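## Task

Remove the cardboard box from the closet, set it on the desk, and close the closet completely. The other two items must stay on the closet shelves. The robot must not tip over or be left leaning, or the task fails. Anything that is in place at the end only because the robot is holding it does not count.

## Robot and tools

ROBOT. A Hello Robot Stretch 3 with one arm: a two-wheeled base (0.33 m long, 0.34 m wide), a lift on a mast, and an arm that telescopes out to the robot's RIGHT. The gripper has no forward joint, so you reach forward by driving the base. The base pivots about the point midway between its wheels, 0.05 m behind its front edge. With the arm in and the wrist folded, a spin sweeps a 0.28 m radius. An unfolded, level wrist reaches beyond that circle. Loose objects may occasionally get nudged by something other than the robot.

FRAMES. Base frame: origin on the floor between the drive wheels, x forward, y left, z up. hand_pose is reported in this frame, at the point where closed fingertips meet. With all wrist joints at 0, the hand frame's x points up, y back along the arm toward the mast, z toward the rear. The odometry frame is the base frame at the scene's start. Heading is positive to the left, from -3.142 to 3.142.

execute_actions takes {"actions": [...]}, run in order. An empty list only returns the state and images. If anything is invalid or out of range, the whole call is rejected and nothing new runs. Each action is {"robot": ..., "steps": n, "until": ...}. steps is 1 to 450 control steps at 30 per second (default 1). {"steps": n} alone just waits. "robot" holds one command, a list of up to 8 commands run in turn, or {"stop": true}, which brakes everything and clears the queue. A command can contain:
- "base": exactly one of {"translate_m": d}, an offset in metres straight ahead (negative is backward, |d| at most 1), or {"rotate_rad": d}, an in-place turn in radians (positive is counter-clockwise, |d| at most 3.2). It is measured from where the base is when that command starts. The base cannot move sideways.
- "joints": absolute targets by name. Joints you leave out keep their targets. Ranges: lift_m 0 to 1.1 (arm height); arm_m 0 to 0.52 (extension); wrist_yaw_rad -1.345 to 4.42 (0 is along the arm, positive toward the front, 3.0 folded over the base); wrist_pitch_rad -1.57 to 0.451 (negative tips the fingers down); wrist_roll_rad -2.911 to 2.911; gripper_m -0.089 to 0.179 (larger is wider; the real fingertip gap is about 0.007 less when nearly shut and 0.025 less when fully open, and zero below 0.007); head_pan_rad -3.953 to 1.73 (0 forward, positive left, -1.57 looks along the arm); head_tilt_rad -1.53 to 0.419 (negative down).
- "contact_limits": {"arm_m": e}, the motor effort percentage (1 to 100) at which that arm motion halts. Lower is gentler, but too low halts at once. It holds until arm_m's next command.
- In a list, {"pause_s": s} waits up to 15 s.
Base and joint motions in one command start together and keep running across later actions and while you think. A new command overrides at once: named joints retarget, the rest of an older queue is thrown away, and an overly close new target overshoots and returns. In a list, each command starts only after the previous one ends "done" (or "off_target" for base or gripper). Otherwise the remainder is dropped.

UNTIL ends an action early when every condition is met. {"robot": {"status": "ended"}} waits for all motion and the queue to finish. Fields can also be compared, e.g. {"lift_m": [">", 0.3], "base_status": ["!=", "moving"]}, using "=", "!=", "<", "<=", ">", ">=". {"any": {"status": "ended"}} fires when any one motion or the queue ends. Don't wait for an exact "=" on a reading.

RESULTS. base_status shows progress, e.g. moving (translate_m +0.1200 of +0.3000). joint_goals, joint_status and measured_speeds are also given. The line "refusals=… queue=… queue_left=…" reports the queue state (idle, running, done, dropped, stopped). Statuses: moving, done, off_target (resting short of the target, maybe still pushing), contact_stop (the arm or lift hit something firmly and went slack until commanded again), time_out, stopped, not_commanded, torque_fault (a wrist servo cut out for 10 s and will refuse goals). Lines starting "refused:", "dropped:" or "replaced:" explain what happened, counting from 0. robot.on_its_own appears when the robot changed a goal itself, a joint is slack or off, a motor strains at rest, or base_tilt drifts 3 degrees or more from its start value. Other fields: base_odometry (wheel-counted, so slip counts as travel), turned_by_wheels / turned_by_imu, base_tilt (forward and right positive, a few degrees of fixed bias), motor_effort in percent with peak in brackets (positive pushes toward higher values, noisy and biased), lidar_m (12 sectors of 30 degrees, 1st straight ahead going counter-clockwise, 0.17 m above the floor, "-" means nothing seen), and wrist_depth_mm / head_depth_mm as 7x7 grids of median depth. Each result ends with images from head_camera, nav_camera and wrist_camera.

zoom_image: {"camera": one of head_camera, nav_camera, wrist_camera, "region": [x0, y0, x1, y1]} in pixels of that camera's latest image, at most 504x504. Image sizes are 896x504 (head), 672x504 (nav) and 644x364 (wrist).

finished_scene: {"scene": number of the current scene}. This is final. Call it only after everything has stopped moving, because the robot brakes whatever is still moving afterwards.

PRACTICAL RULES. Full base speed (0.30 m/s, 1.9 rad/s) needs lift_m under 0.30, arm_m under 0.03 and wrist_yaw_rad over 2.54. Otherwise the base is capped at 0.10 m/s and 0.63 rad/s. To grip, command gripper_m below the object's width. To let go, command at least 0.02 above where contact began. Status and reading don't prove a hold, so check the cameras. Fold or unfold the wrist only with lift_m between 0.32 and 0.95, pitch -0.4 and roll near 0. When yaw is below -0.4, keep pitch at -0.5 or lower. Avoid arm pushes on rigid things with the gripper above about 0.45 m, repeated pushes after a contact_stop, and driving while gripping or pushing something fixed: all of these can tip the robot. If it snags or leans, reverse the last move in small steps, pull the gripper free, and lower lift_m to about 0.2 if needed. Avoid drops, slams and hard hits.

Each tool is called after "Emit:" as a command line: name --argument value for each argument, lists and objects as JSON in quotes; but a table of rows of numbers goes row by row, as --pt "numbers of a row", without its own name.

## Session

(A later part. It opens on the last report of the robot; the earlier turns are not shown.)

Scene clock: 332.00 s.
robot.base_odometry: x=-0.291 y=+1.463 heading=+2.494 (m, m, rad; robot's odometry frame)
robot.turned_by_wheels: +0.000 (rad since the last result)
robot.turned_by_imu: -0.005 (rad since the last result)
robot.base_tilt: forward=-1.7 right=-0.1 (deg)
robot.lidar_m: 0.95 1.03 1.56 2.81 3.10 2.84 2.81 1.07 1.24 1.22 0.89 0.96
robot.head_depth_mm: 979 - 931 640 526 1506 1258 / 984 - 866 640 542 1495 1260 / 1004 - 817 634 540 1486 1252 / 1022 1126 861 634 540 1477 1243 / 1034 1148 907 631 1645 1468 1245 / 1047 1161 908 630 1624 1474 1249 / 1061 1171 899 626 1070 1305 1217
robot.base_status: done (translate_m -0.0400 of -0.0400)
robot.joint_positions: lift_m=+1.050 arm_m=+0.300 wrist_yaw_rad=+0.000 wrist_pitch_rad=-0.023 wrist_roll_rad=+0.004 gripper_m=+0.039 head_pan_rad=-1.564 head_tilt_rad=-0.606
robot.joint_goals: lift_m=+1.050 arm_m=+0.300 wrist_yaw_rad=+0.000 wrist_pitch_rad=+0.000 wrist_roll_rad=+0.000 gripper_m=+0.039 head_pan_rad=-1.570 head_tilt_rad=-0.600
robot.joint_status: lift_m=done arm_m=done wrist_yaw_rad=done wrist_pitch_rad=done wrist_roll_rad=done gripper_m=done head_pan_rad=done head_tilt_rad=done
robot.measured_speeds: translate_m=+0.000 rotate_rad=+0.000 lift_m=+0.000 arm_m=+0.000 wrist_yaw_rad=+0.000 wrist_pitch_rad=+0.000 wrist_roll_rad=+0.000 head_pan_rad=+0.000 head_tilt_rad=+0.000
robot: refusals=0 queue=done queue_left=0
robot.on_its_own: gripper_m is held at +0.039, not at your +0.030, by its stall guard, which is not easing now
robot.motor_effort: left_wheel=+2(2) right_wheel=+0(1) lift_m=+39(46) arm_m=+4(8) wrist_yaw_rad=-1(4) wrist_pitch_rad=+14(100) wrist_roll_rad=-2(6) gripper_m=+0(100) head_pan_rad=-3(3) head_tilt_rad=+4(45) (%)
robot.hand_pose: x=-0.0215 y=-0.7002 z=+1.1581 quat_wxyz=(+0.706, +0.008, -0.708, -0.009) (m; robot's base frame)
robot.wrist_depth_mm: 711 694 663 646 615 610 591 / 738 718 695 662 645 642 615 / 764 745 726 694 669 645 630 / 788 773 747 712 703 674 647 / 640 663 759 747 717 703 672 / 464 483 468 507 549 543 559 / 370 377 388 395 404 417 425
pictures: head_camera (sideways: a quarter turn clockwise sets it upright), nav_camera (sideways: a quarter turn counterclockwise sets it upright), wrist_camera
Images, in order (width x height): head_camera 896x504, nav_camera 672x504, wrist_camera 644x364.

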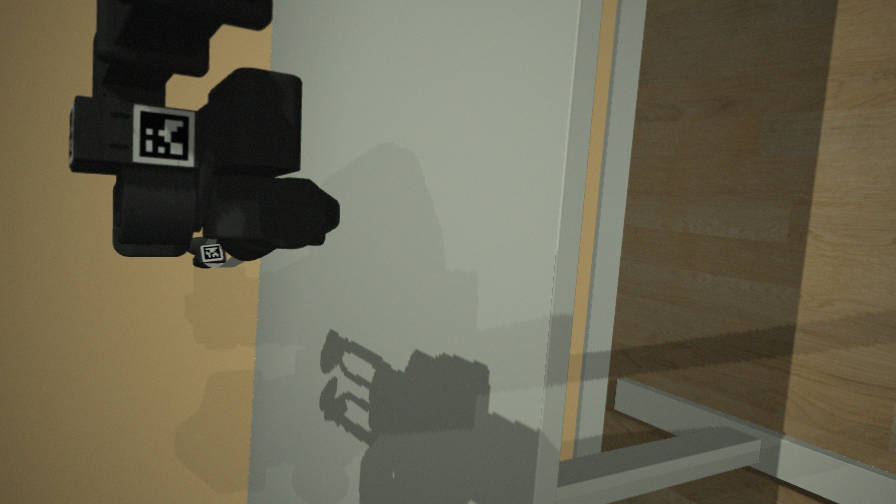

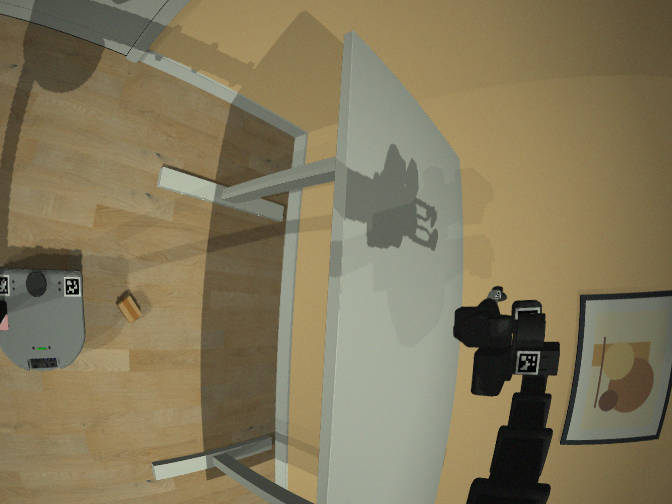

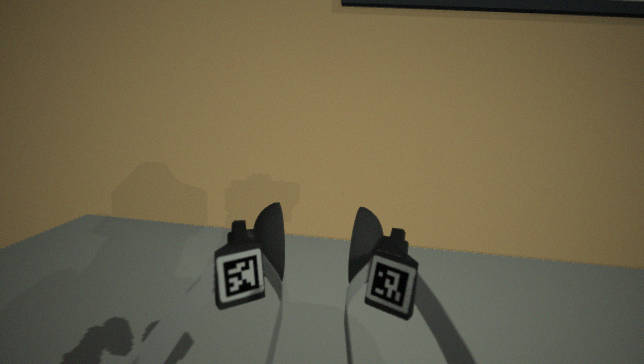

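Emit:
execute_actions --actions '[{"robot":[{"joints":{"arm_m":0.0,"head_tilt_rad":-1.25,"gripper_m":0.17}},{"joints":{"wrist_pitch_rad":-1.57,"lift_m":0.7}},{"joints":{"lift_m":0.25,"arm_m":0.22}}],"steps":450,"until":{"robot":{"status":"ended"}}},{"steps":450,"until":{"robot":{"status":"ended"}}}]'

Scene clock: 344.47 s.
robot.base_odometry: x=-0.291 y=+1.463 heading=+2.494 (m, m, rad; robot's odometry frame)
robot.turned_by_wheels: +0.000 (rad since the last result)
robot.turned_by_imu: -0.003 (rad since the last result)
robot.base_tilt: forward=-1.7 right=+0.0 (deg)
robot.lidar_m: 0.95 1.03 1.56 2.81 3.09 2.84 2.80 1.07 1.24 1.22 0.88 0.96
robot.head_depth_mm: 446 1554 1486 1377 1275 1191 1106 / 449 1562 1483 1364 1277 1206 - / 450 1555 1478 1393 1284 - - / 453 1569 1488 1385 1278 - 1088 / 454 1565 1479 1376 1263 1181 1110 / 455 1560 1448 1368 1262 1177 1106 / 459 1164 1451 1348 1268 1184 1112
robot.base_status: done (translate_m -0.0400 of -0.0400)
robot.joint_positions: lift_m=+0.250 arm_m=+0.220 wrist_yaw_rad=+0.000 wrist_pitch_rad=-1.553 wrist_roll_rad=+0.004 gripper_m=+0.170 head_pan_rad=-1.564 head_tilt_rad=-1.235
robot.joint_goals: lift_m=+0.250 arm_m=+0.220 wrist_yaw_rad=+0.000 wrist_pitch_rad=-1.570 wrist_roll_rad=+0.000 gripper_m=+0.170 head_pan_rad=-1.570 head_tilt_rad=-1.250
robot.joint_status: lift_m=done arm_m=done wrist_yaw_rad=done wrist_pitch_rad=done wrist_roll_rad=done gripper_m=done head_pan_rad=done head_tilt_rad=done
robot.measured_speeds: translate_m=+0.000 rotate_rad=+0.000 lift_m=+0.000 arm_m=+0.000 wrist_yaw_rad=+0.000 wrist_pitch_rad=+0.000 wrist_roll_rad=+0.000 head_pan_rad=+0.000 head_tilt_rad=+0.000
robot: refusals=0 queue=done queue_left=0
robot.motor_effort: left_wheel=+1(2) right_wheel=-1(1) lift_m=+15(38) arm_m=+4(3) wrist_yaw_rad=+1(1) wrist_pitch_rad=-3(12) wrist_roll_rad=-1(2) gripper_m=+0(84) head_pan_rad=-4(3) head_tilt_rad=-8(47) (%)
robot.hand_pose: x=-0.0216 y=-0.3450 z=+0.1326 quat_wxyz=(+0.503, +0.495, -0.505, -0.497) (m; robot's base frame)
robot.wrist_depth_mm: 273 273 272 271 270 270 269 / 281 281 282 280 278 277 277 / 288 290 288 287 238 285 284 / 297 298 298 297 244 294 293 / 308 306 307 305 302 301 303 / - 318 319 313 313 315 313 / 329 328 328 326 324 326 323
pictures: head_camera (sideways: a quarter turn clockwise sets it upright), nav_camera (sideways: a quarter turn counterclockwise sets it upright), wrist_camera
Images, in order (width x height): head_camera 896x504, nav_camera 672x504, wrist_camera 644x364.

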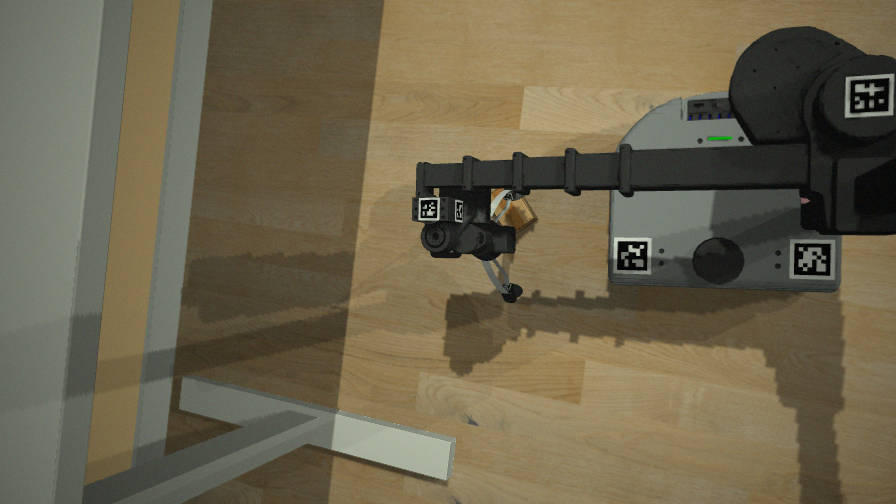

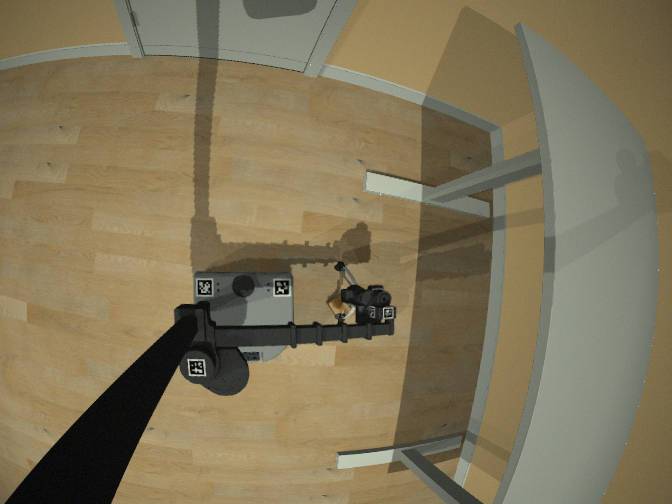

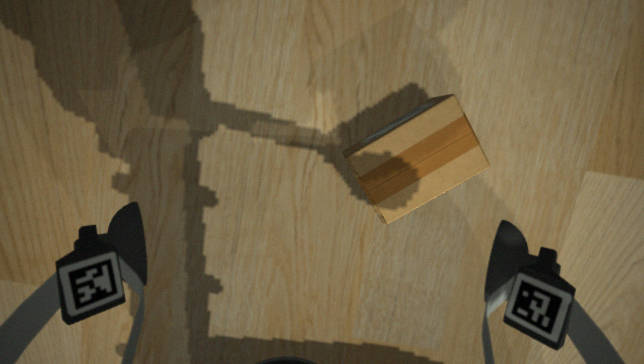

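Emit:
execute_actions --actions '[{"robot":[{"base":{"translate_m":-0.07},"joints":{"wrist_roll_rad":1.1,"arm_m":0.252}},{"joints":{"lift_m":0.15}},{"joints":{"gripper_m":0.02}},{"joints":{"lift_m":0.3}}],"steps":450,"until":{"robot":{"status":"ended"}}}]'

Scene clock: 352.50 s.
robot.base_odometry: x=-0.235 y=+1.420 heading=+2.494 (m, m, rad; robot's odometry frame)
robot.turned_by_wheels: +0.000 (rad since the last result)
robot.turned_by_imu: -0.002 (rad since the last result)
robot.base_tilt: forward=-1.6 right=-0.1 (deg)
robot.lidar_m: 1.02 1.10 1.67 2.82 3.07 2.77 2.73 1.02 1.24 0.33 0.92 1.03
robot.head_depth_mm: 445 1529 1479 1366 1266 1203 1109 / 445 1555 1481 1369 1278 1212 - / 450 1563 1484 1345 1284 - - / 449 1560 1469 1359 1285 - 1098 / 453 1560 1467 1354 1271 1193 1111 / 453 1566 1467 1369 1262 1190 1107 / 454 1552 1411 1356 1263 1176 1106
robot.base_status: done (translate_m -0.0700 of -0.0700)
robot.joint_positions: lift_m=+0.299 arm_m=+0.252 wrist_yaw_rad=+0.000 wrist_pitch_rad=-1.553 wrist_roll_rad=+1.095 gripper_m=+0.021 head_pan_rad=-1.564 head_tilt_rad=-1.235
robot.joint_goals: lift_m=+0.300 arm_m=+0.252 wrist_yaw_rad=+0.000 wrist_pitch_rad=-1.570 wrist_roll_rad=+1.100 gripper_m=+0.020 head_pan_rad=-1.570 head_tilt_rad=-1.250
robot.joint_status: lift_m=done arm_m=done wrist_yaw_rad=done wrist_pitch_rad=done wrist_roll_rad=done gripper_m=done head_pan_rad=done head_tilt_rad=done
robot.measured_speeds: translate_m=+0.000 rotate_rad=+0.000 lift_m=+0.000 arm_m=+0.000 wrist_yaw_rad=+0.000 wrist_pitch_rad=+0.000 wrist_roll_rad=+0.000 head_pan_rad=+0.000 head_tilt_rad=+0.000
robot: refusals=0 queue=done queue_left=0
robot.motor_effort: left_wheel=+2(3) right_wheel=+0(3) lift_m=+40(39) arm_m=+4(5) wrist_yaw_rad=+0(1) wrist_pitch_rad=-3(3) wrist_roll_rad=+2(1) gripper_m=-18(94) head_pan_rad=-3(3) head_tilt_rad=-8(8) (%)
robot.hand_pose: x=-0.0216 y=-0.3769 z=+0.1815 quat_wxyz=(+0.168, +0.165, -0.693, -0.681) (m; robot's base frame)
robot.wrist_depth_mm: 321 319 319 316 316 316 314 / 329 330 327 325 324 325 322 / 343 338 338 333 335 333 330 / 351 349 343 137 344 344 - / 361 362 143 140 354 354 - / 375 373 147 145 - - - / 389 383 384 150 381 - -
pictures: head_camera (sideways: a quarter turn clockwise sets it upright), nav_camera (sideways: a quarter turn counterclockwise sets it upright), wrist_camera
Images, in order (width x height): head_camera 896x504, nav_camera 672x504, wrist_camera 644x364.

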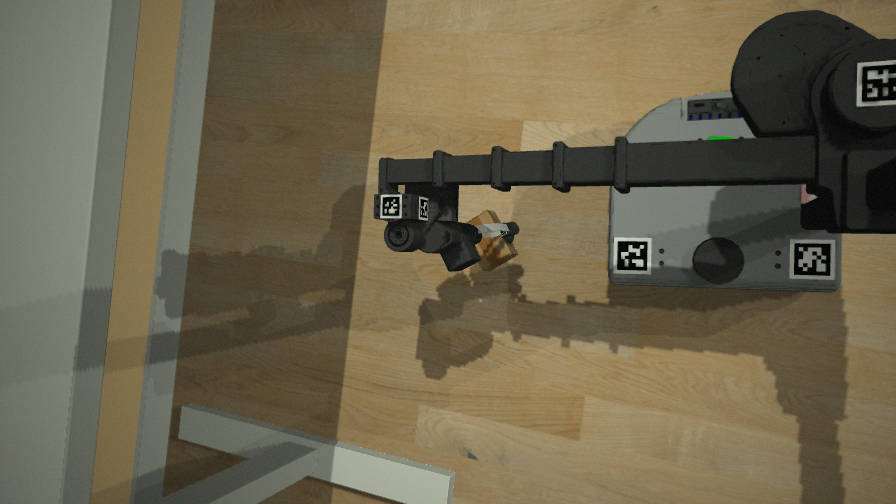

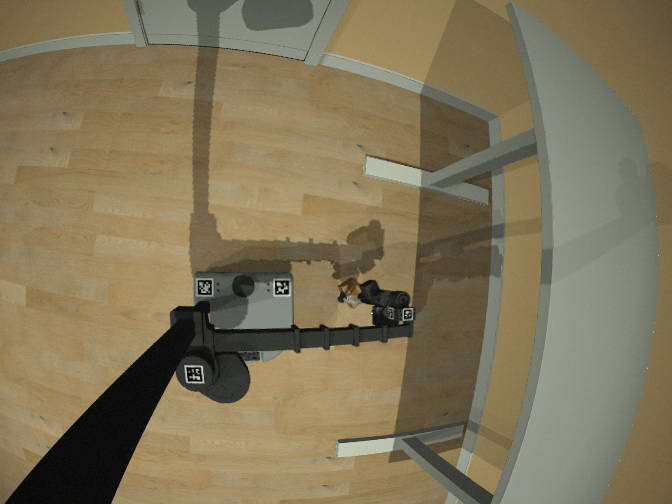

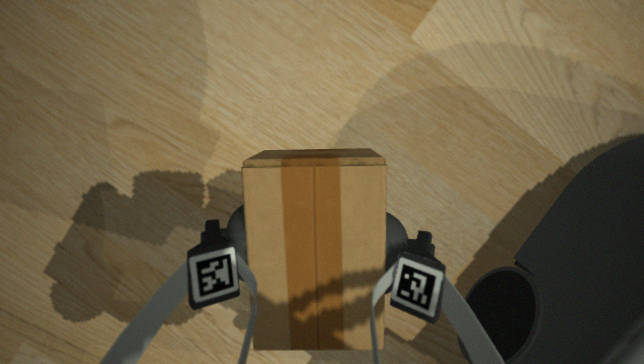

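Emit:
execute_actions --actions '[{"robot":[{"joints":{"arm_m":0.0}},{"joints":{"lift_m":1.08,"wrist_roll_rad":0,"head_tilt_rad":-0.6}},{"joints":{"wrist_pitch_rad":0}},{"joints":{"arm_m":0.3}},{"joints":{"lift_m":0.93}}],"steps":450,"until":{"robot":{"status":"ended"}}},{"steps":450,"until":{"robot":{"status":"ended"}}}]'

Scene clock: 371.40 s.
robot.base_odometry: x=-0.235 y=+1.420 heading=+2.494 (m, m, rad; robot's odometry frame)
robot.turned_by_wheels: +0.000 (rad since the last result)
robot.turned_by_imu: -0.005 (rad since the last result)
robot.base_tilt: forward=-1.7 right=+0.0 (deg)
robot.lidar_m: 1.02 1.10 1.67 2.81 3.06 2.77 2.73 1.02 1.24 1.22 0.92 1.03
robot.head_depth_mm: 980 1086 991 - 517 1453 1251 / 993 1091 1060 587 523 1486 1251 / 1010 1107 - 563 542 1489 1257 / 1023 1118 974 606 540 1490 1245 / 1028 1136 910 633 537 1481 1248 / 1042 1150 902 629 1677 1484 1250 / 1053 1164 900 625 1168 1349 1246
robot.base_status: done (translate_m -0.0700 of -0.0700)
robot.joint_positions: lift_m=+0.930 arm_m=+0.300 wrist_yaw_rad=+0.001 wrist_pitch_rad=-0.024 wrist_roll_rad=+0.004 gripper_m=+0.020 head_pan_rad=-1.564 head_tilt_rad=-0.606
robot.joint_goals: lift_m=+0.930 arm_m=+0.300 wrist_yaw_rad=+0.000 wrist_pitch_rad=+0.000 wrist_roll_rad=+0.000 gripper_m=+0.020 head_pan_rad=-1.570 head_tilt_rad=-0.600
robot.joint_status: lift_m=done arm_m=done wrist_yaw_rad=done wrist_pitch_rad=done wrist_roll_rad=done gripper_m=done head_pan_rad=done head_tilt_rad=done
robot.measured_speeds: translate_m=+0.000 rotate_rad=+0.000 lift_m=+0.000 arm_m=+0.000 wrist_yaw_rad=+0.000 wrist_pitch_rad=+0.000 wrist_roll_rad=+0.000 head_pan_rad=+0.000 head_tilt_rad=+0.000
robot: refusals=0 queue=done queue_left=0
robot.motor_effort: left_wheel=+2(3) right_wheel=-1(2) lift_m=+15(42) arm_m=+3(9) wrist_yaw_rad=-1(15) wrist_pitch_rad=+14(100) wrist_roll_rad=-1(16) gripper_m=+0(32) head_pan_rad=-4(4) head_tilt_rad=+3(42) (%)
robot.hand_pose: x=-0.0213 y=-0.7002 z=+1.0391 quat_wxyz=(+0.706, +0.009, -0.708, -0.008) (m; robot's base frame)
robot.wrist_depth_mm: 700 688 657 646 617 593 589 / 722 708 686 663 645 614 604 / 741 728 704 682 658 647 626 / 545 576 622 692 682 658 646 / 355 364 386 414 424 438 459 / 260 268 274 268 300 303 312 / 206 211 215 221 225 231 236
pictures: head_camera (sideways: a quarter turn clockwise sets it upright), nav_camera (sideways: a quarter turn counterclockwise sets it upright), wrist_camera
Images, in order (width x height): head_camera 896x504, nav_camera 672x504, wrist_camera 644x364.

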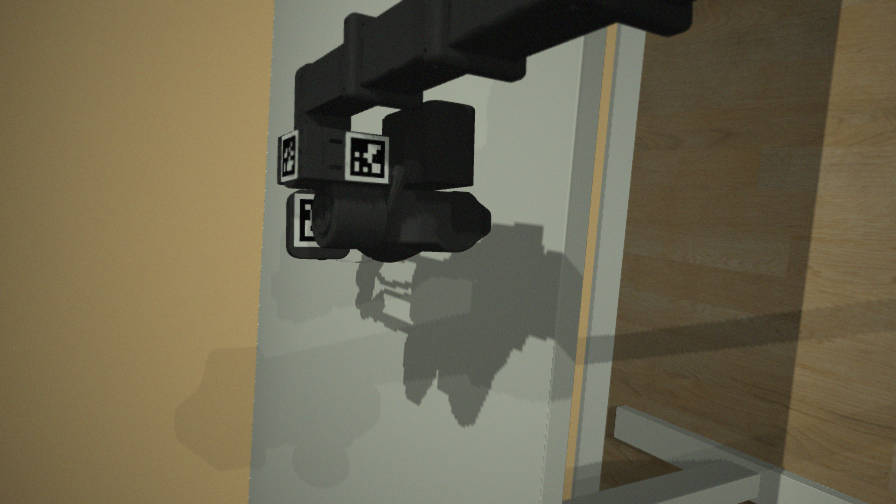

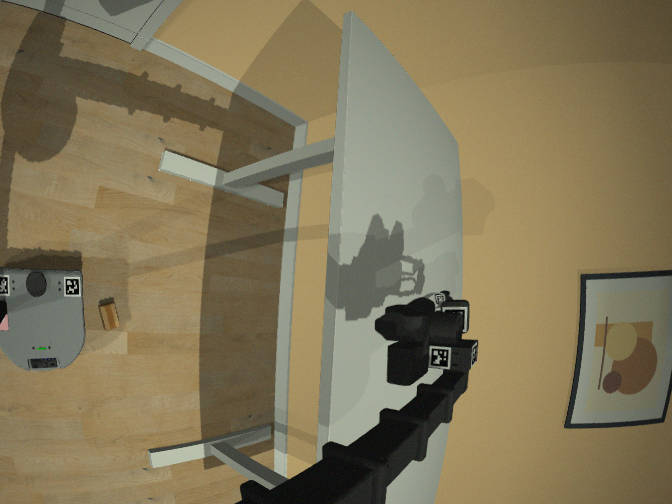

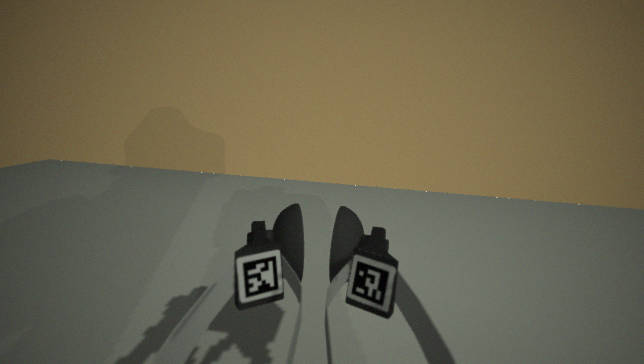

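Emit:
execute_actions --actions '[{"robot":[{"joints":{"arm_m":0.0,"lift_m":1.0,"head_tilt_rad":-1.25,"gripper_m":0.17}},{"joints":{"wrist_pitch_rad":-1.57,"lift_m":0.7}},{"joints":{"lift_m":0.25,"arm_m":0.17}}],"steps":450,"until":{"robot":{"status":"ended"}}},{"steps":450,"until":{"robot":{"status":"ended"}}}]'

Scene clock: 383.83 s.
robot.base_odometry: x=-0.235 y=+1.420 heading=+2.494 (m, m, rad; robot's odometry frame)
robot.turned_by_wheels: +0.000 (rad since the last result)
robot.turned_by_imu: -0.003 (rad since the last result)
robot.base_tilt: forward=-1.7 right=+0.1 (deg)
robot.lidar_m: 1.02 1.10 1.67 2.82 3.06 2.77 2.73 1.02 1.23 1.22 0.92 1.03
robot.head_depth_mm: 444 1539 1471 1370 1268 1195 1102 / 444 1555 1470 1369 1274 1200 - / 449 1560 1474 1389 1255 - - / 449 1562 1474 1389 1272 - 1092 / 453 1565 1478 1362 1265 1188 1111 / 454 1571 1486 1360 1259 1182 1103 / 453 1549 1419 1350 1263 1173 1113
robot.base_status: done (translate_m -0.0700 of -0.0700)
robot.joint_positions: lift_m=+0.251 arm_m=+0.170 wrist_yaw_rad=+0.000 wrist_pitch_rad=-1.553 wrist_roll_rad=+0.004 gripper_m=+0.170 head_pan_rad=-1.564 head_tilt_rad=-1.235
robot.joint_goals: lift_m=+0.250 arm_m=+0.170 wrist_yaw_rad=+0.000 wrist_pitch_rad=-1.570 wrist_roll_rad=+0.000 gripper_m=+0.170 head_pan_rad=-1.570 head_tilt_rad=-1.250
robot.joint_status: lift_m=done arm_m=done wrist_yaw_rad=done wrist_pitch_rad=done wrist_roll_rad=done gripper_m=done head_pan_rad=done head_tilt_rad=done
robot.measured_speeds: translate_m=+0.000 rotate_rad=+0.000 lift_m=+0.000 arm_m=+0.000 wrist_yaw_rad=+0.000 wrist_pitch_rad=+0.000 wrist_roll_rad=+0.000 head_pan_rad=+0.000 head_tilt_rad=+0.000
robot: refusals=0 queue=done queue_left=0
robot.motor_effort: left_wheel=+2(2) right_wheel=-1(1) lift_m=+16(42) arm_m=+4(7) wrist_yaw_rad=+0(0) wrist_pitch_rad=-3(14) wrist_roll_rad=-1(1) gripper_m=+0(84) head_pan_rad=-3(3) head_tilt_rad=-8(46) (%)
robot.hand_pose: x=-0.0216 y=-0.2950 z=+0.1326 quat_wxyz=(+0.504, +0.495, -0.505, -0.497) (m; robot's base frame)
robot.wrist_depth_mm: 272 272 271 270 270 269 268 / 281 279 279 278 279 278 276 / 288 289 289 287 284 285 284 / 298 296 296 296 246 290 293 / 307 306 306 303 254 299 302 / - 317 317 314 315 315 311 / 332 328 329 - 321 326 323
pictures: head_camera (sideways: a quarter turn clockwise sets it upright), nav_camera (sideways: a quarter turn counterclockwise sets it upright), wrist_camera
Images, in order (width x height): head_camera 896x504, nav_camera 672x504, wrist_camera 644x364.

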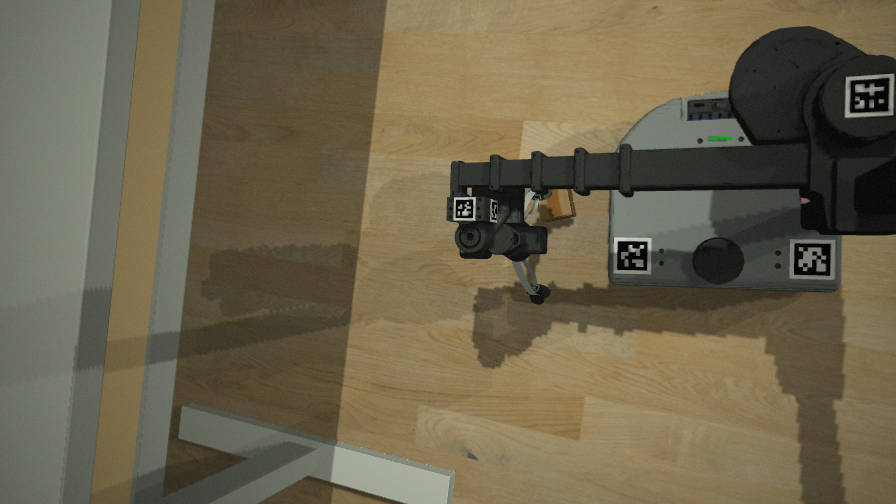

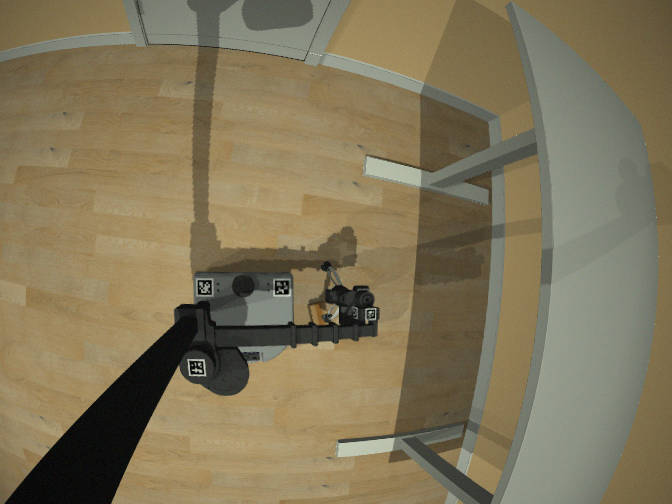

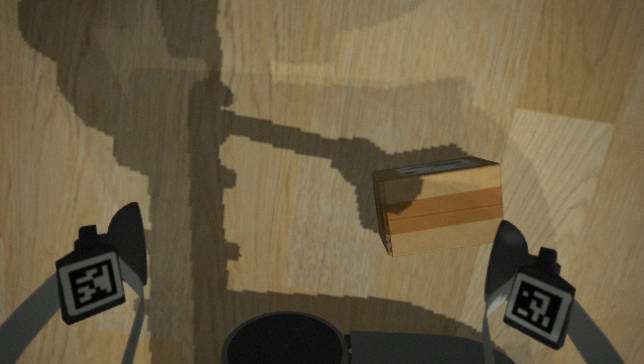

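Emit:
execute_actions --actions '[{"robot":[{"base":{"translate_m":-0.09},"joints":{"wrist_roll_rad":1.5,"gripper_m":0.12}},{"joints":{"lift_m":0.15}},{"joints":{"gripper_m":0.02}},{"joints":{"lift_m":0.55}},{"joints":{"wrist_yaw_rad":1.57,"wrist_roll_rad":0,"arm_m":0.05}},{"joints":{"wrist_pitch_rad":0,"lift_m":1.05,"head_tilt_rad":-0.6}}],"steps":450,"until":{"robot":{"status":"ended"}}},{"steps":450,"until":{"robot":{"status":"ended"}}}]'

Scene clock: 401.47 s.
robot.base_odometry: x=-0.164 y=+1.366 heading=+2.494 (m, m, rad; robot's odometry frame)
robot.turned_by_wheels: +0.000 (rad since the last result)
robot.turned_by_imu: -0.005 (rad since the last result)
robot.base_tilt: forward=-1.6 right=-0.1 (deg)
robot.lidar_m: 1.11 1.20 1.81 2.82 3.06 2.68 2.65 0.96 0.95 1.21 0.96 1.15
robot.head_depth_mm: 974 - - 565 507 1501 1259 / 986 1079 - - 544 1500 1254 / 998 1082 - - - 1492 1257 / 1008 1114 915 663 - 1490 1251 / 1018 1127 906 661 - 1445 1249 / 1038 1132 962 688 - 1414 1242 / 1046 1154 - - - 1442 1236
robot.base_status: done (translate_m -0.0900 of -0.0900)
robot.joint_positions: lift_m=+1.049 arm_m=+0.050 wrist_yaw_rad=+1.568 wrist_pitch_rad=-0.036 wrist_roll_rad=+0.005 gripper_m=+0.021 head_pan_rad=-1.564 head_tilt_rad=-0.606
robot.joint_goals: lift_m=+1.050 arm_m=+0.050 wrist_yaw_rad=+1.570 wrist_pitch_rad=+0.000 wrist_roll_rad=+0.000 gripper_m=+0.020 head_pan_rad=-1.570 head_tilt_rad=-0.600
robot.joint_status: lift_m=done arm_m=done wrist_yaw_rad=done wrist_pitch_rad=done wrist_roll_rad=done gripper_m=done head_pan_rad=done head_tilt_rad=done
robot.measured_speeds: translate_m=+0.000 rotate_rad=+0.000 lift_m=+0.000 arm_m=+0.000 wrist_yaw_rad=+0.000 wrist_pitch_rad=+0.000 wrist_roll_rad=+0.000 head_pan_rad=+0.000 head_tilt_rad=+0.000
robot: refusals=0 queue=done queue_left=0
robot.motor_effort: left_wheel=+2(4) right_wheel=+0(3) lift_m=+40(43) arm_m=-3(1) wrist_yaw_rad=+2(3) wrist_pitch_rad=+21(23) wrist_roll_rad=-2(2) gripper_m=-18(90) head_pan_rad=-3(4) head_tilt_rad=+3(43) (%)
robot.hand_pose: x=+0.2339 y=-0.1961 z=+1.1550 quat_wxyz=(+0.509, +0.509, -0.492, +0.489) (m; robot's base frame)
robot.wrist_depth_mm: - - 1000 971 956 929 905 / - - - - 997 973 922 / - - - - - - 966 / - - - 136 - - - / - - 142 140 - - - / - - 146 145 - 550 542 / - - - 149 - 436 416
pictures: head_camera (sideways: a quarter turn clockwise sets it upright), nav_camera (sideways: a quarter turn counterclockwise sets it upright), wrist_camera
Images, in order (width x height): head_camera 896x504, nav_camera 672x504, wrist_camera 644x364.

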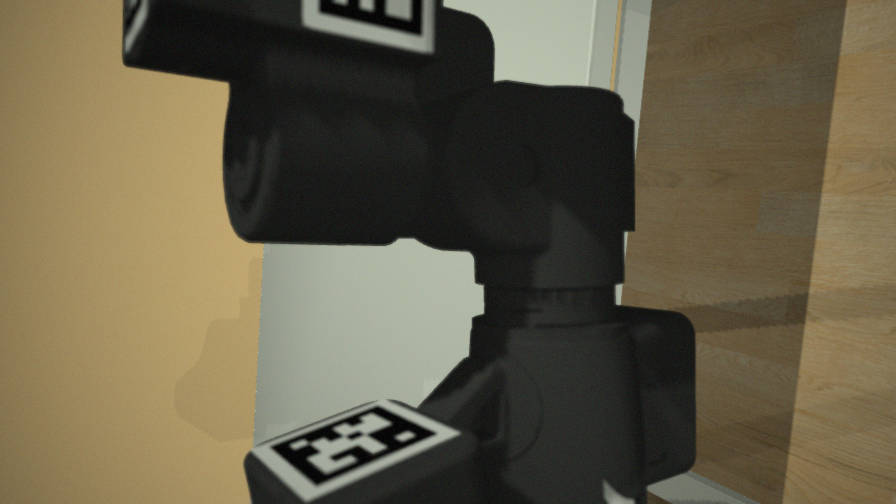

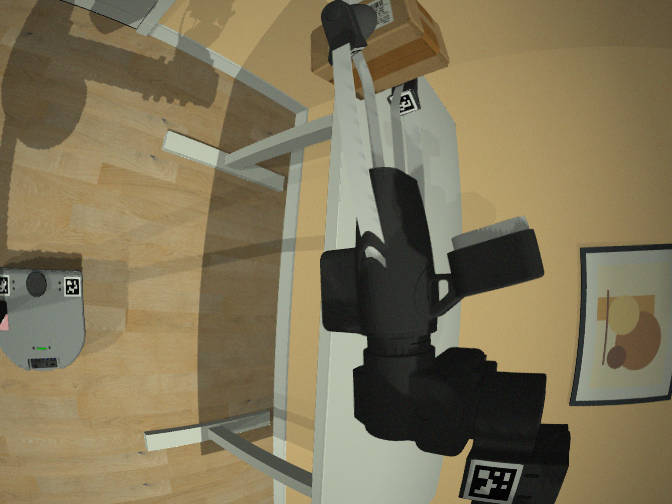

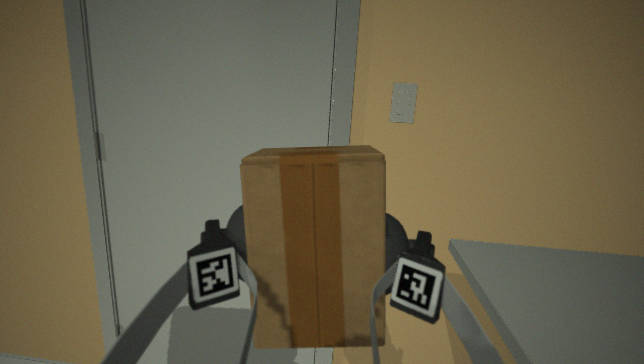

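Emit:
execute_actions --actions '[{"robot":[{"joints":{"wrist_yaw_rad":0,"arm_m":0.3}},{"joints":{"lift_m":0.9}},{"joints":{"gripper_m":0.12}},{"joints":{"arm_m":0.1}}],"steps":450,"until":{"robot":{"status":"ended"}}}]'

Scene clock: 411.00 s.
robot.base_odometry: x=-0.164 y=+1.366 heading=+2.494 (m, m, rad; robot's odometry frame)
robot.turned_by_wheels: +0.000 (rad since the last result)
robot.turned_by_imu: -0.003 (rad since the last result)
robot.base_tilt: forward=-1.6 right=+0.1 (deg)
robot.lidar_m: 1.11 1.20 1.81 2.83 3.05 2.68 2.65 0.96 0.95 1.20 0.96 1.15
robot.head_depth_mm: 981 1069 931 640 - - 1234 / 986 1080 924 668 - - 1234 / 997 1101 920 665 - - 1255 / 1013 1114 859 663 - 1484 1246 / 1027 1125 912 645 538 1486 1249 / 1033 1137 906 631 537 1486 1241 / 1049 1153 894 627 1606 1483 1250
robot.base_status: done (translate_m -0.0900 of -0.0900)
robot.joint_positions: lift_m=+0.900 arm_m=+0.100 wrist_yaw_rad=+0.000 wrist_pitch_rad=-0.024 wrist_roll_rad=+0.003 gripper_m=+0.120 head_pan_rad=-1.564 head_tilt_rad=-0.606
robot.joint_goals: lift_m=+0.900 arm_m=+0.100 wrist_yaw_rad=+0.000 wrist_pitch_rad=+0.000 wrist_roll_rad=+0.000 gripper_m=+0.120 head_pan_rad=-1.570 head_tilt_rad=-0.600
robot.joint_status: lift_m=done arm_m=done wrist_yaw_rad=done wrist_pitch_rad=done wrist_roll_rad=done gripper_m=done head_pan_rad=done head_tilt_rad=done
robot.measured_speeds: translate_m=+0.000 rotate_rad=+0.000 lift_m=+0.000 arm_m=+0.000 wrist_yaw_rad=+0.000 wrist_pitch_rad=+0.000 wrist_roll_rad=+0.000 head_pan_rad=+0.000 head_tilt_rad=+0.000
robot: refusals=0 queue=done queue_left=0
robot.motor_effort: left_wheel=+2(2) right_wheel=-1(1) lift_m=+16(38) arm_m=-3(3) wrist_yaw_rad=+1(4) wrist_pitch_rad=+14(21) wrist_roll_rad=-1(2) gripper_m=+0(77) head_pan_rad=-3(3) head_tilt_rad=+3(3) (%)
robot.hand_pose: x=-0.0213 y=-0.5009 z=+1.0090 quat_wxyz=(+0.706, +0.009, -0.708, -0.009) (m; robot's base frame)
robot.wrist_depth_mm: 918 859 835 830 788 763 759 / 924 904 896 859 836 798 786 / 979 950 909 863 853 830 805 / 435 460 498 344 578 637 684 / 282 309 308 320 334 357 371 / 210 - 221 228 234 246 250 / - 168 173 177 182 178 192
pictures: head_camera (sideways: a quarter turn clockwise sets it upright), nav_camera (sideways: a quarter turn counterclockwise sets it upright), wrist_camera
Images, in order (width x height): head_camera 896x504, nav_camera 672x504, wrist_camera 644x364.

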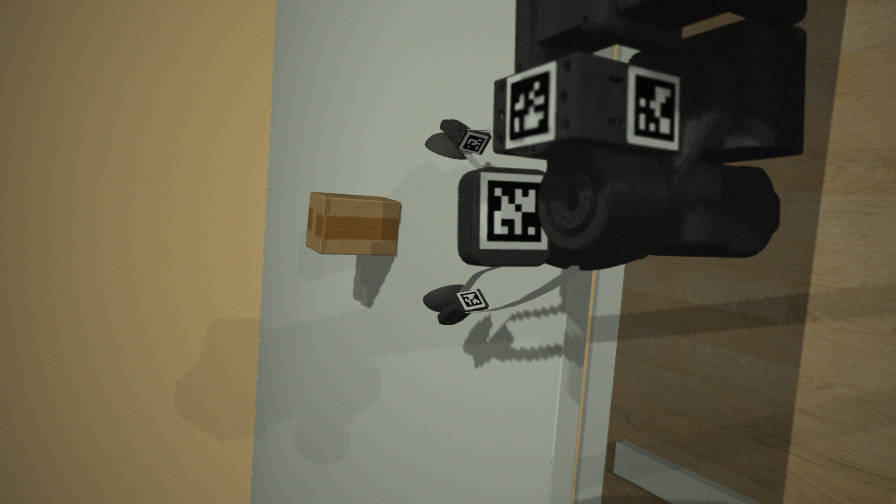

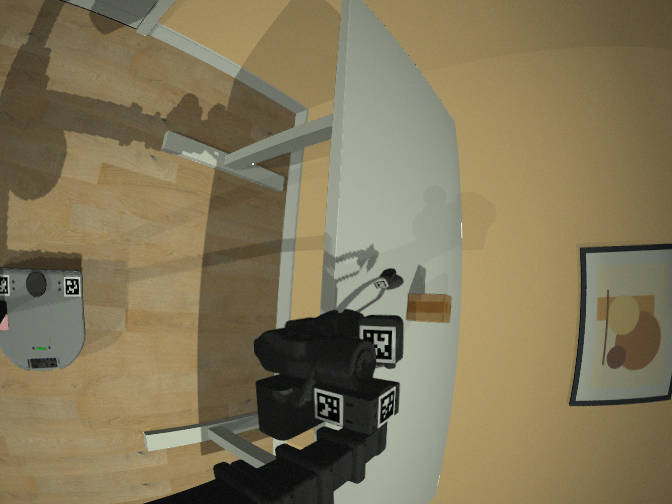

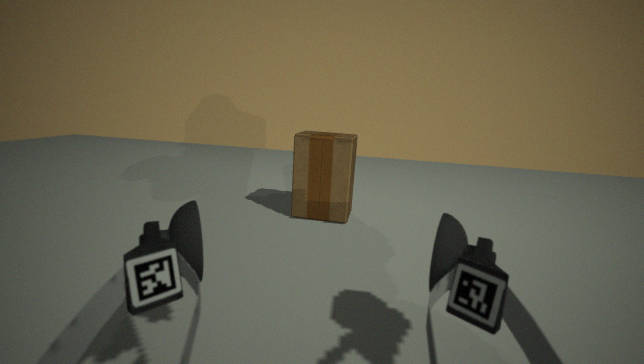

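Emit:
execute_actions --actions '[{"robot":[{"joints":{"arm_m":0.0,"gripper_m":0.0,"wrist_yaw_rad":1.57}},{"base":{"translate_m":-0.3},"joints":{"wrist_pitch_rad":-0.4,"wrist_yaw_rad":2.8}},{"base":{"translate_m":-0.95},"joints":{"lift_m":0.28}},{"base":{"rotate_rad":1.57}},{"base":{"translate_m":1.0}},{"base":{"translate_m":1.0}},{"base":{"translate_m":0.3},"joints":{"lift_m":0.935,"wrist_yaw_rad":1.57,"wrist_pitch_rad":0,"arm_m":0.5,"head_pan_rad":-1.2}}],"steps":450,"until":{"robot":{"status":"ended"}}},{"steps":450,"until":{"robot":{"status":"ended"}}},{"steps":450,"until":{"robot":{"status":"ended"}}}]'

Scene clock: 445.57 s.
robot.base_odometry: x=-0.557 y=-1.221 heading=-2.220 (m, m, rad; robot's odometry frame)
robot.turned_by_wheels: +1.570 (rad since the last result)
robot.turned_by_imu: +1.556 (rad since the last result)
robot.base_tilt: forward=-1.7 right=+0.0 (deg)
robot.lidar_m: 0.92 1.51 1.22 1.20 1.28 1.90 3.05 3.35 2.62 2.59 1.04 0.69
robot.head_depth_mm: 2144 2306 2501 2468 1856 1507 1249 / 2238 2460 2655 2396 1842 1494 1255 / 1562 2487 2741 2309 1842 1500 1249 / 1292 1430 1642 1872 1841 1487 1246 / 1077 1178 1286 1441 1610 1490 1256 / 927 999 1084 1208 1406 1478 1243 / 851 1279 1627 1696 1826 1486 1237
robot.base_status: done (translate_m +0.3000 of +0.3000)
robot.joint_positions: lift_m=+0.935 arm_m=+0.500 wrist_yaw_rad=+1.570 wrist_pitch_rad=-0.024 wrist_roll_rad=+0.003 gripper_m=+0.000 head_pan_rad=-1.207 head_tilt_rad=-0.605
robot.joint_goals: lift_m=+0.935 arm_m=+0.500 wrist_yaw_rad=+1.570 wrist_pitch_rad=+0.000 wrist_roll_rad=+0.000 gripper_m=+0.000 head_pan_rad=-1.200 head_tilt_rad=-0.600
robot.joint_status: lift_m=done arm_m=done wrist_yaw_rad=done wrist_pitch_rad=done wrist_roll_rad=done gripper_m=done head_pan_rad=done head_tilt_rad=done
robot.measured_speeds: translate_m=+0.000 rotate_rad=+0.000 lift_m=+0.000 arm_m=+0.000 wrist_yaw_rad=+0.000 wrist_pitch_rad=+0.000 wrist_roll_rad=+0.000 head_pan_rad=+0.000 head_tilt_rad=+0.000
robot: refusals=0 queue=done queue_left=0
robot.motor_effort: left_wheel=-3(13) right_wheel=+2(8) lift_m=+38(40) arm_m=+3(2) wrist_yaw_rad=+1(5) wrist_pitch_rad=+15(16) wrist_roll_rad=-1(1) gripper_m=-3(80) head_pan_rad=+4(31) head_tilt_rad=+3(4) (%)
robot.hand_pose: x=+0.2342 y=-0.6449 z=+1.0429 quat_wxyz=(+0.506, +0.506, -0.495, +0.493) (m; robot's base frame)
robot.wrist_depth_mm: - 525 869 - 953 489 478 / - 544 997 - - 508 493 / - 567 984 - - 532 508 / - 585 - - - 544 528 / - 618 852 - 990 561 549 / - 636 678 - 608 584 569 / - 681 - - - 604 591
pictures: head_camera (sideways: a quarter turn clockwise sets it upright), nav_camera (sideways: a quarter turn counterclockwise sets it upright), wrist_camera
Images, in order (width x height): head_camera 896x504, nav_camera 672x504, wrist_camera 644x364.

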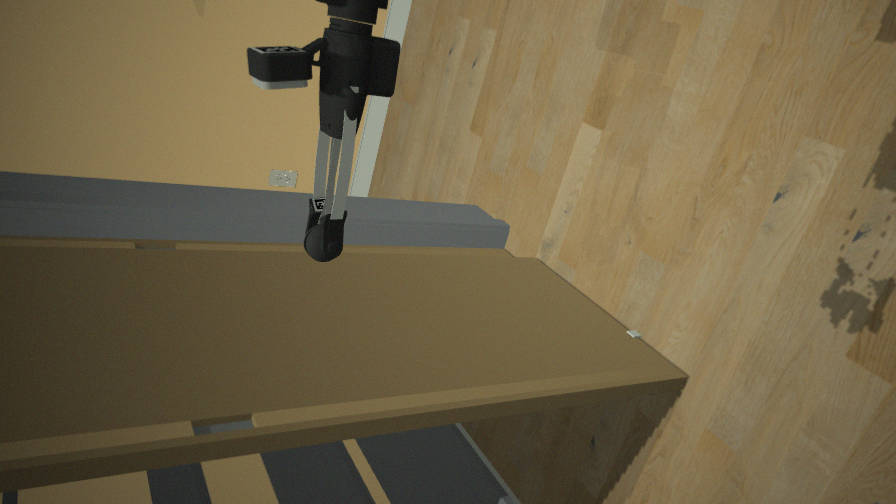

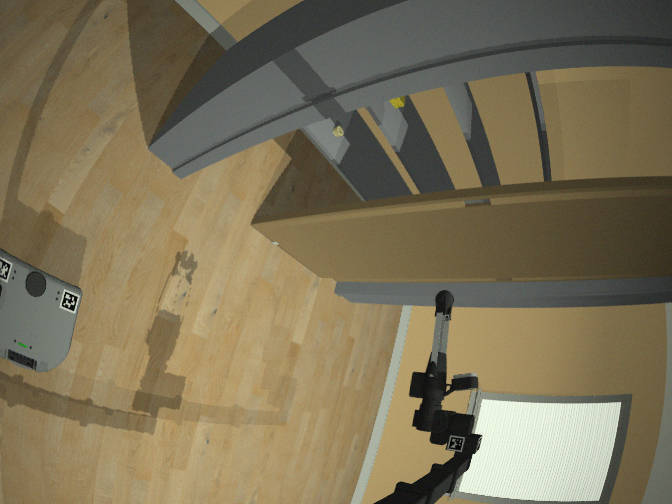

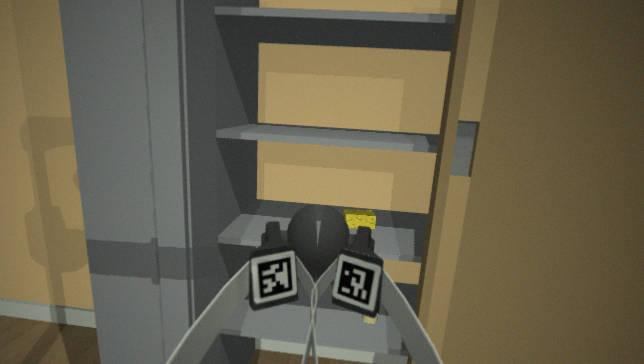

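Emit:
execute_actions --actions '[{"robot":[{"base":{"rotate_rad":-0.62}},{"base":{"translate_m":0.41}},{"base":{"rotate_rad":0.63}}],"steps":450,"until":{"robot":{"status":"ended"}}}]'

Scene clock: 455.17 s.
robot.base_odometry: x=-0.948 y=-1.343 heading=-2.210 (m, m, rad; robot's odometry frame)
robot.turned_by_wheels: +0.010 (rad since the last result)
robot.turned_by_imu: +0.008 (rad since the last result)
robot.base_tilt: forward=-1.6 right=-0.1 (deg)
robot.lidar_m: 0.32 1.14 1.42 1.40 1.50 2.24 3.33 3.06 2.41 0.92 0.67 0.32
robot.head_depth_mm: 1267 2136 2310 2452 1859 1497 1257 / 934 1188 1328 1640 1781 1496 1261 / 719 818 949 1119 1379 1462 1251 / 586 646 715 825 961 1144 1222 / 556 1111 1370 1271 1708 1448 1217 / 1412 1288 1516 1231 1342 1483 1252 / 1246 1269 1352 1069 1250 1413 1239
robot.base_status: done (rotate_rad +0.6299 of +0.6300)
robot.joint_positions: lift_m=+0.935 arm_m=+0.500 wrist_yaw_rad=+1.570 wrist_pitch_rad=-0.024 wrist_roll_rad=+0.003 gripper_m=+0.000 head_pan_rad=-1.207 head_tilt_rad=-0.605
robot.joint_goals: lift_m=+0.935 arm_m=+0.500 wrist_yaw_rad=+1.570 wrist_pitch_rad=+0.000 wrist_roll_rad=+0.000 gripper_m=+0.000 head_pan_rad=-1.200 head_tilt_rad=-0.600
robot.joint_status: lift_m=done arm_m=done wrist_yaw_rad=done wrist_pitch_rad=done wrist_roll_rad=done gripper_m=done head_pan_rad=done head_tilt_rad=done
robot.measured_speeds: translate_m=+0.000 rotate_rad=+0.000 lift_m=+0.000 arm_m=+0.000 wrist_yaw_rad=+0.000 wrist_pitch_rad=+0.000 wrist_roll_rad=+0.000 head_pan_rad=+0.000 head_tilt_rad=+0.000
robot: refusals=0 queue=done queue_left=0
robot.motor_effort: left_wheel=-3(10) right_wheel=+1(6) lift_m=+39(39) arm_m=+3(3) wrist_yaw_rad=+0(0) wrist_pitch_rad=+14(14) wrist_roll_rad=-1(1) gripper_m=-3(3) head_pan_rad=+4(4) head_tilt_rad=+3(3) (%)
robot.hand_pose: x=+0.2342 y=-0.6450 z=+1.0429 quat_wxyz=(+0.506, +0.506, -0.495, +0.493) (m; robot's base frame)
robot.wrist_depth_mm: 615 802 858 172 167 163 158 / 628 865 947 178 173 168 163 / 597 785 709 185 179 174 168 / 644 899 989 202 185 180 174 / 650 871 964 - 192 186 180 / 647 715 771 - 198 193 188 / 676 911 616 216 207 201 195
pictures: head_camera (sideways: a quarter turn clockwise sets it upright), nav_camera (sideways: a quarter turn counterclockwise sets it upright), wrist_camera
Images, in order (width x height): head_camera 896x504, nav_camera 672x504, wrist_camera 644x364.

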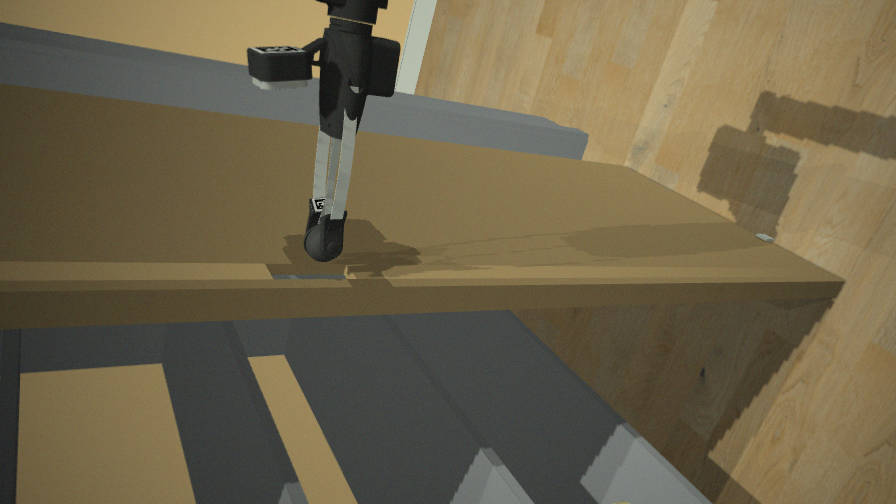

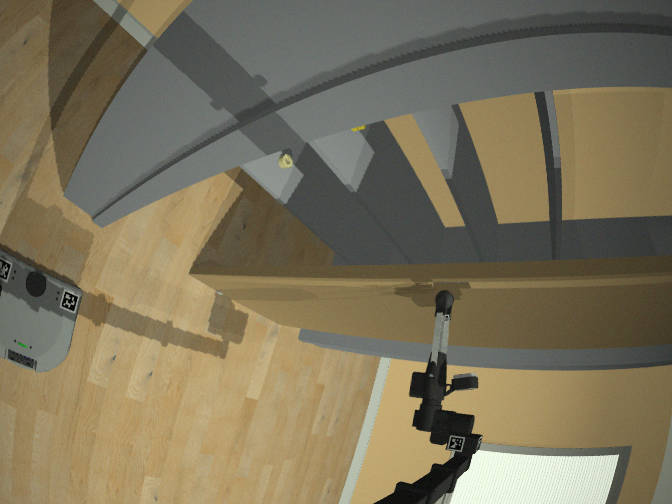

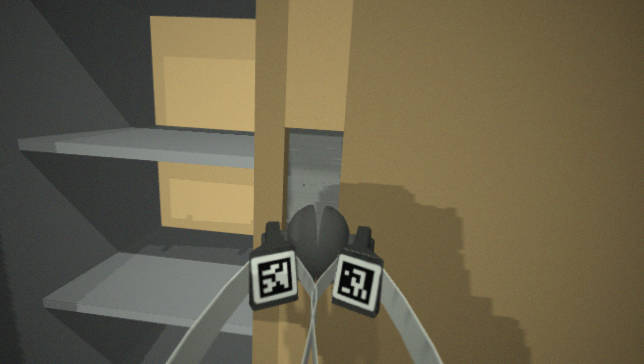

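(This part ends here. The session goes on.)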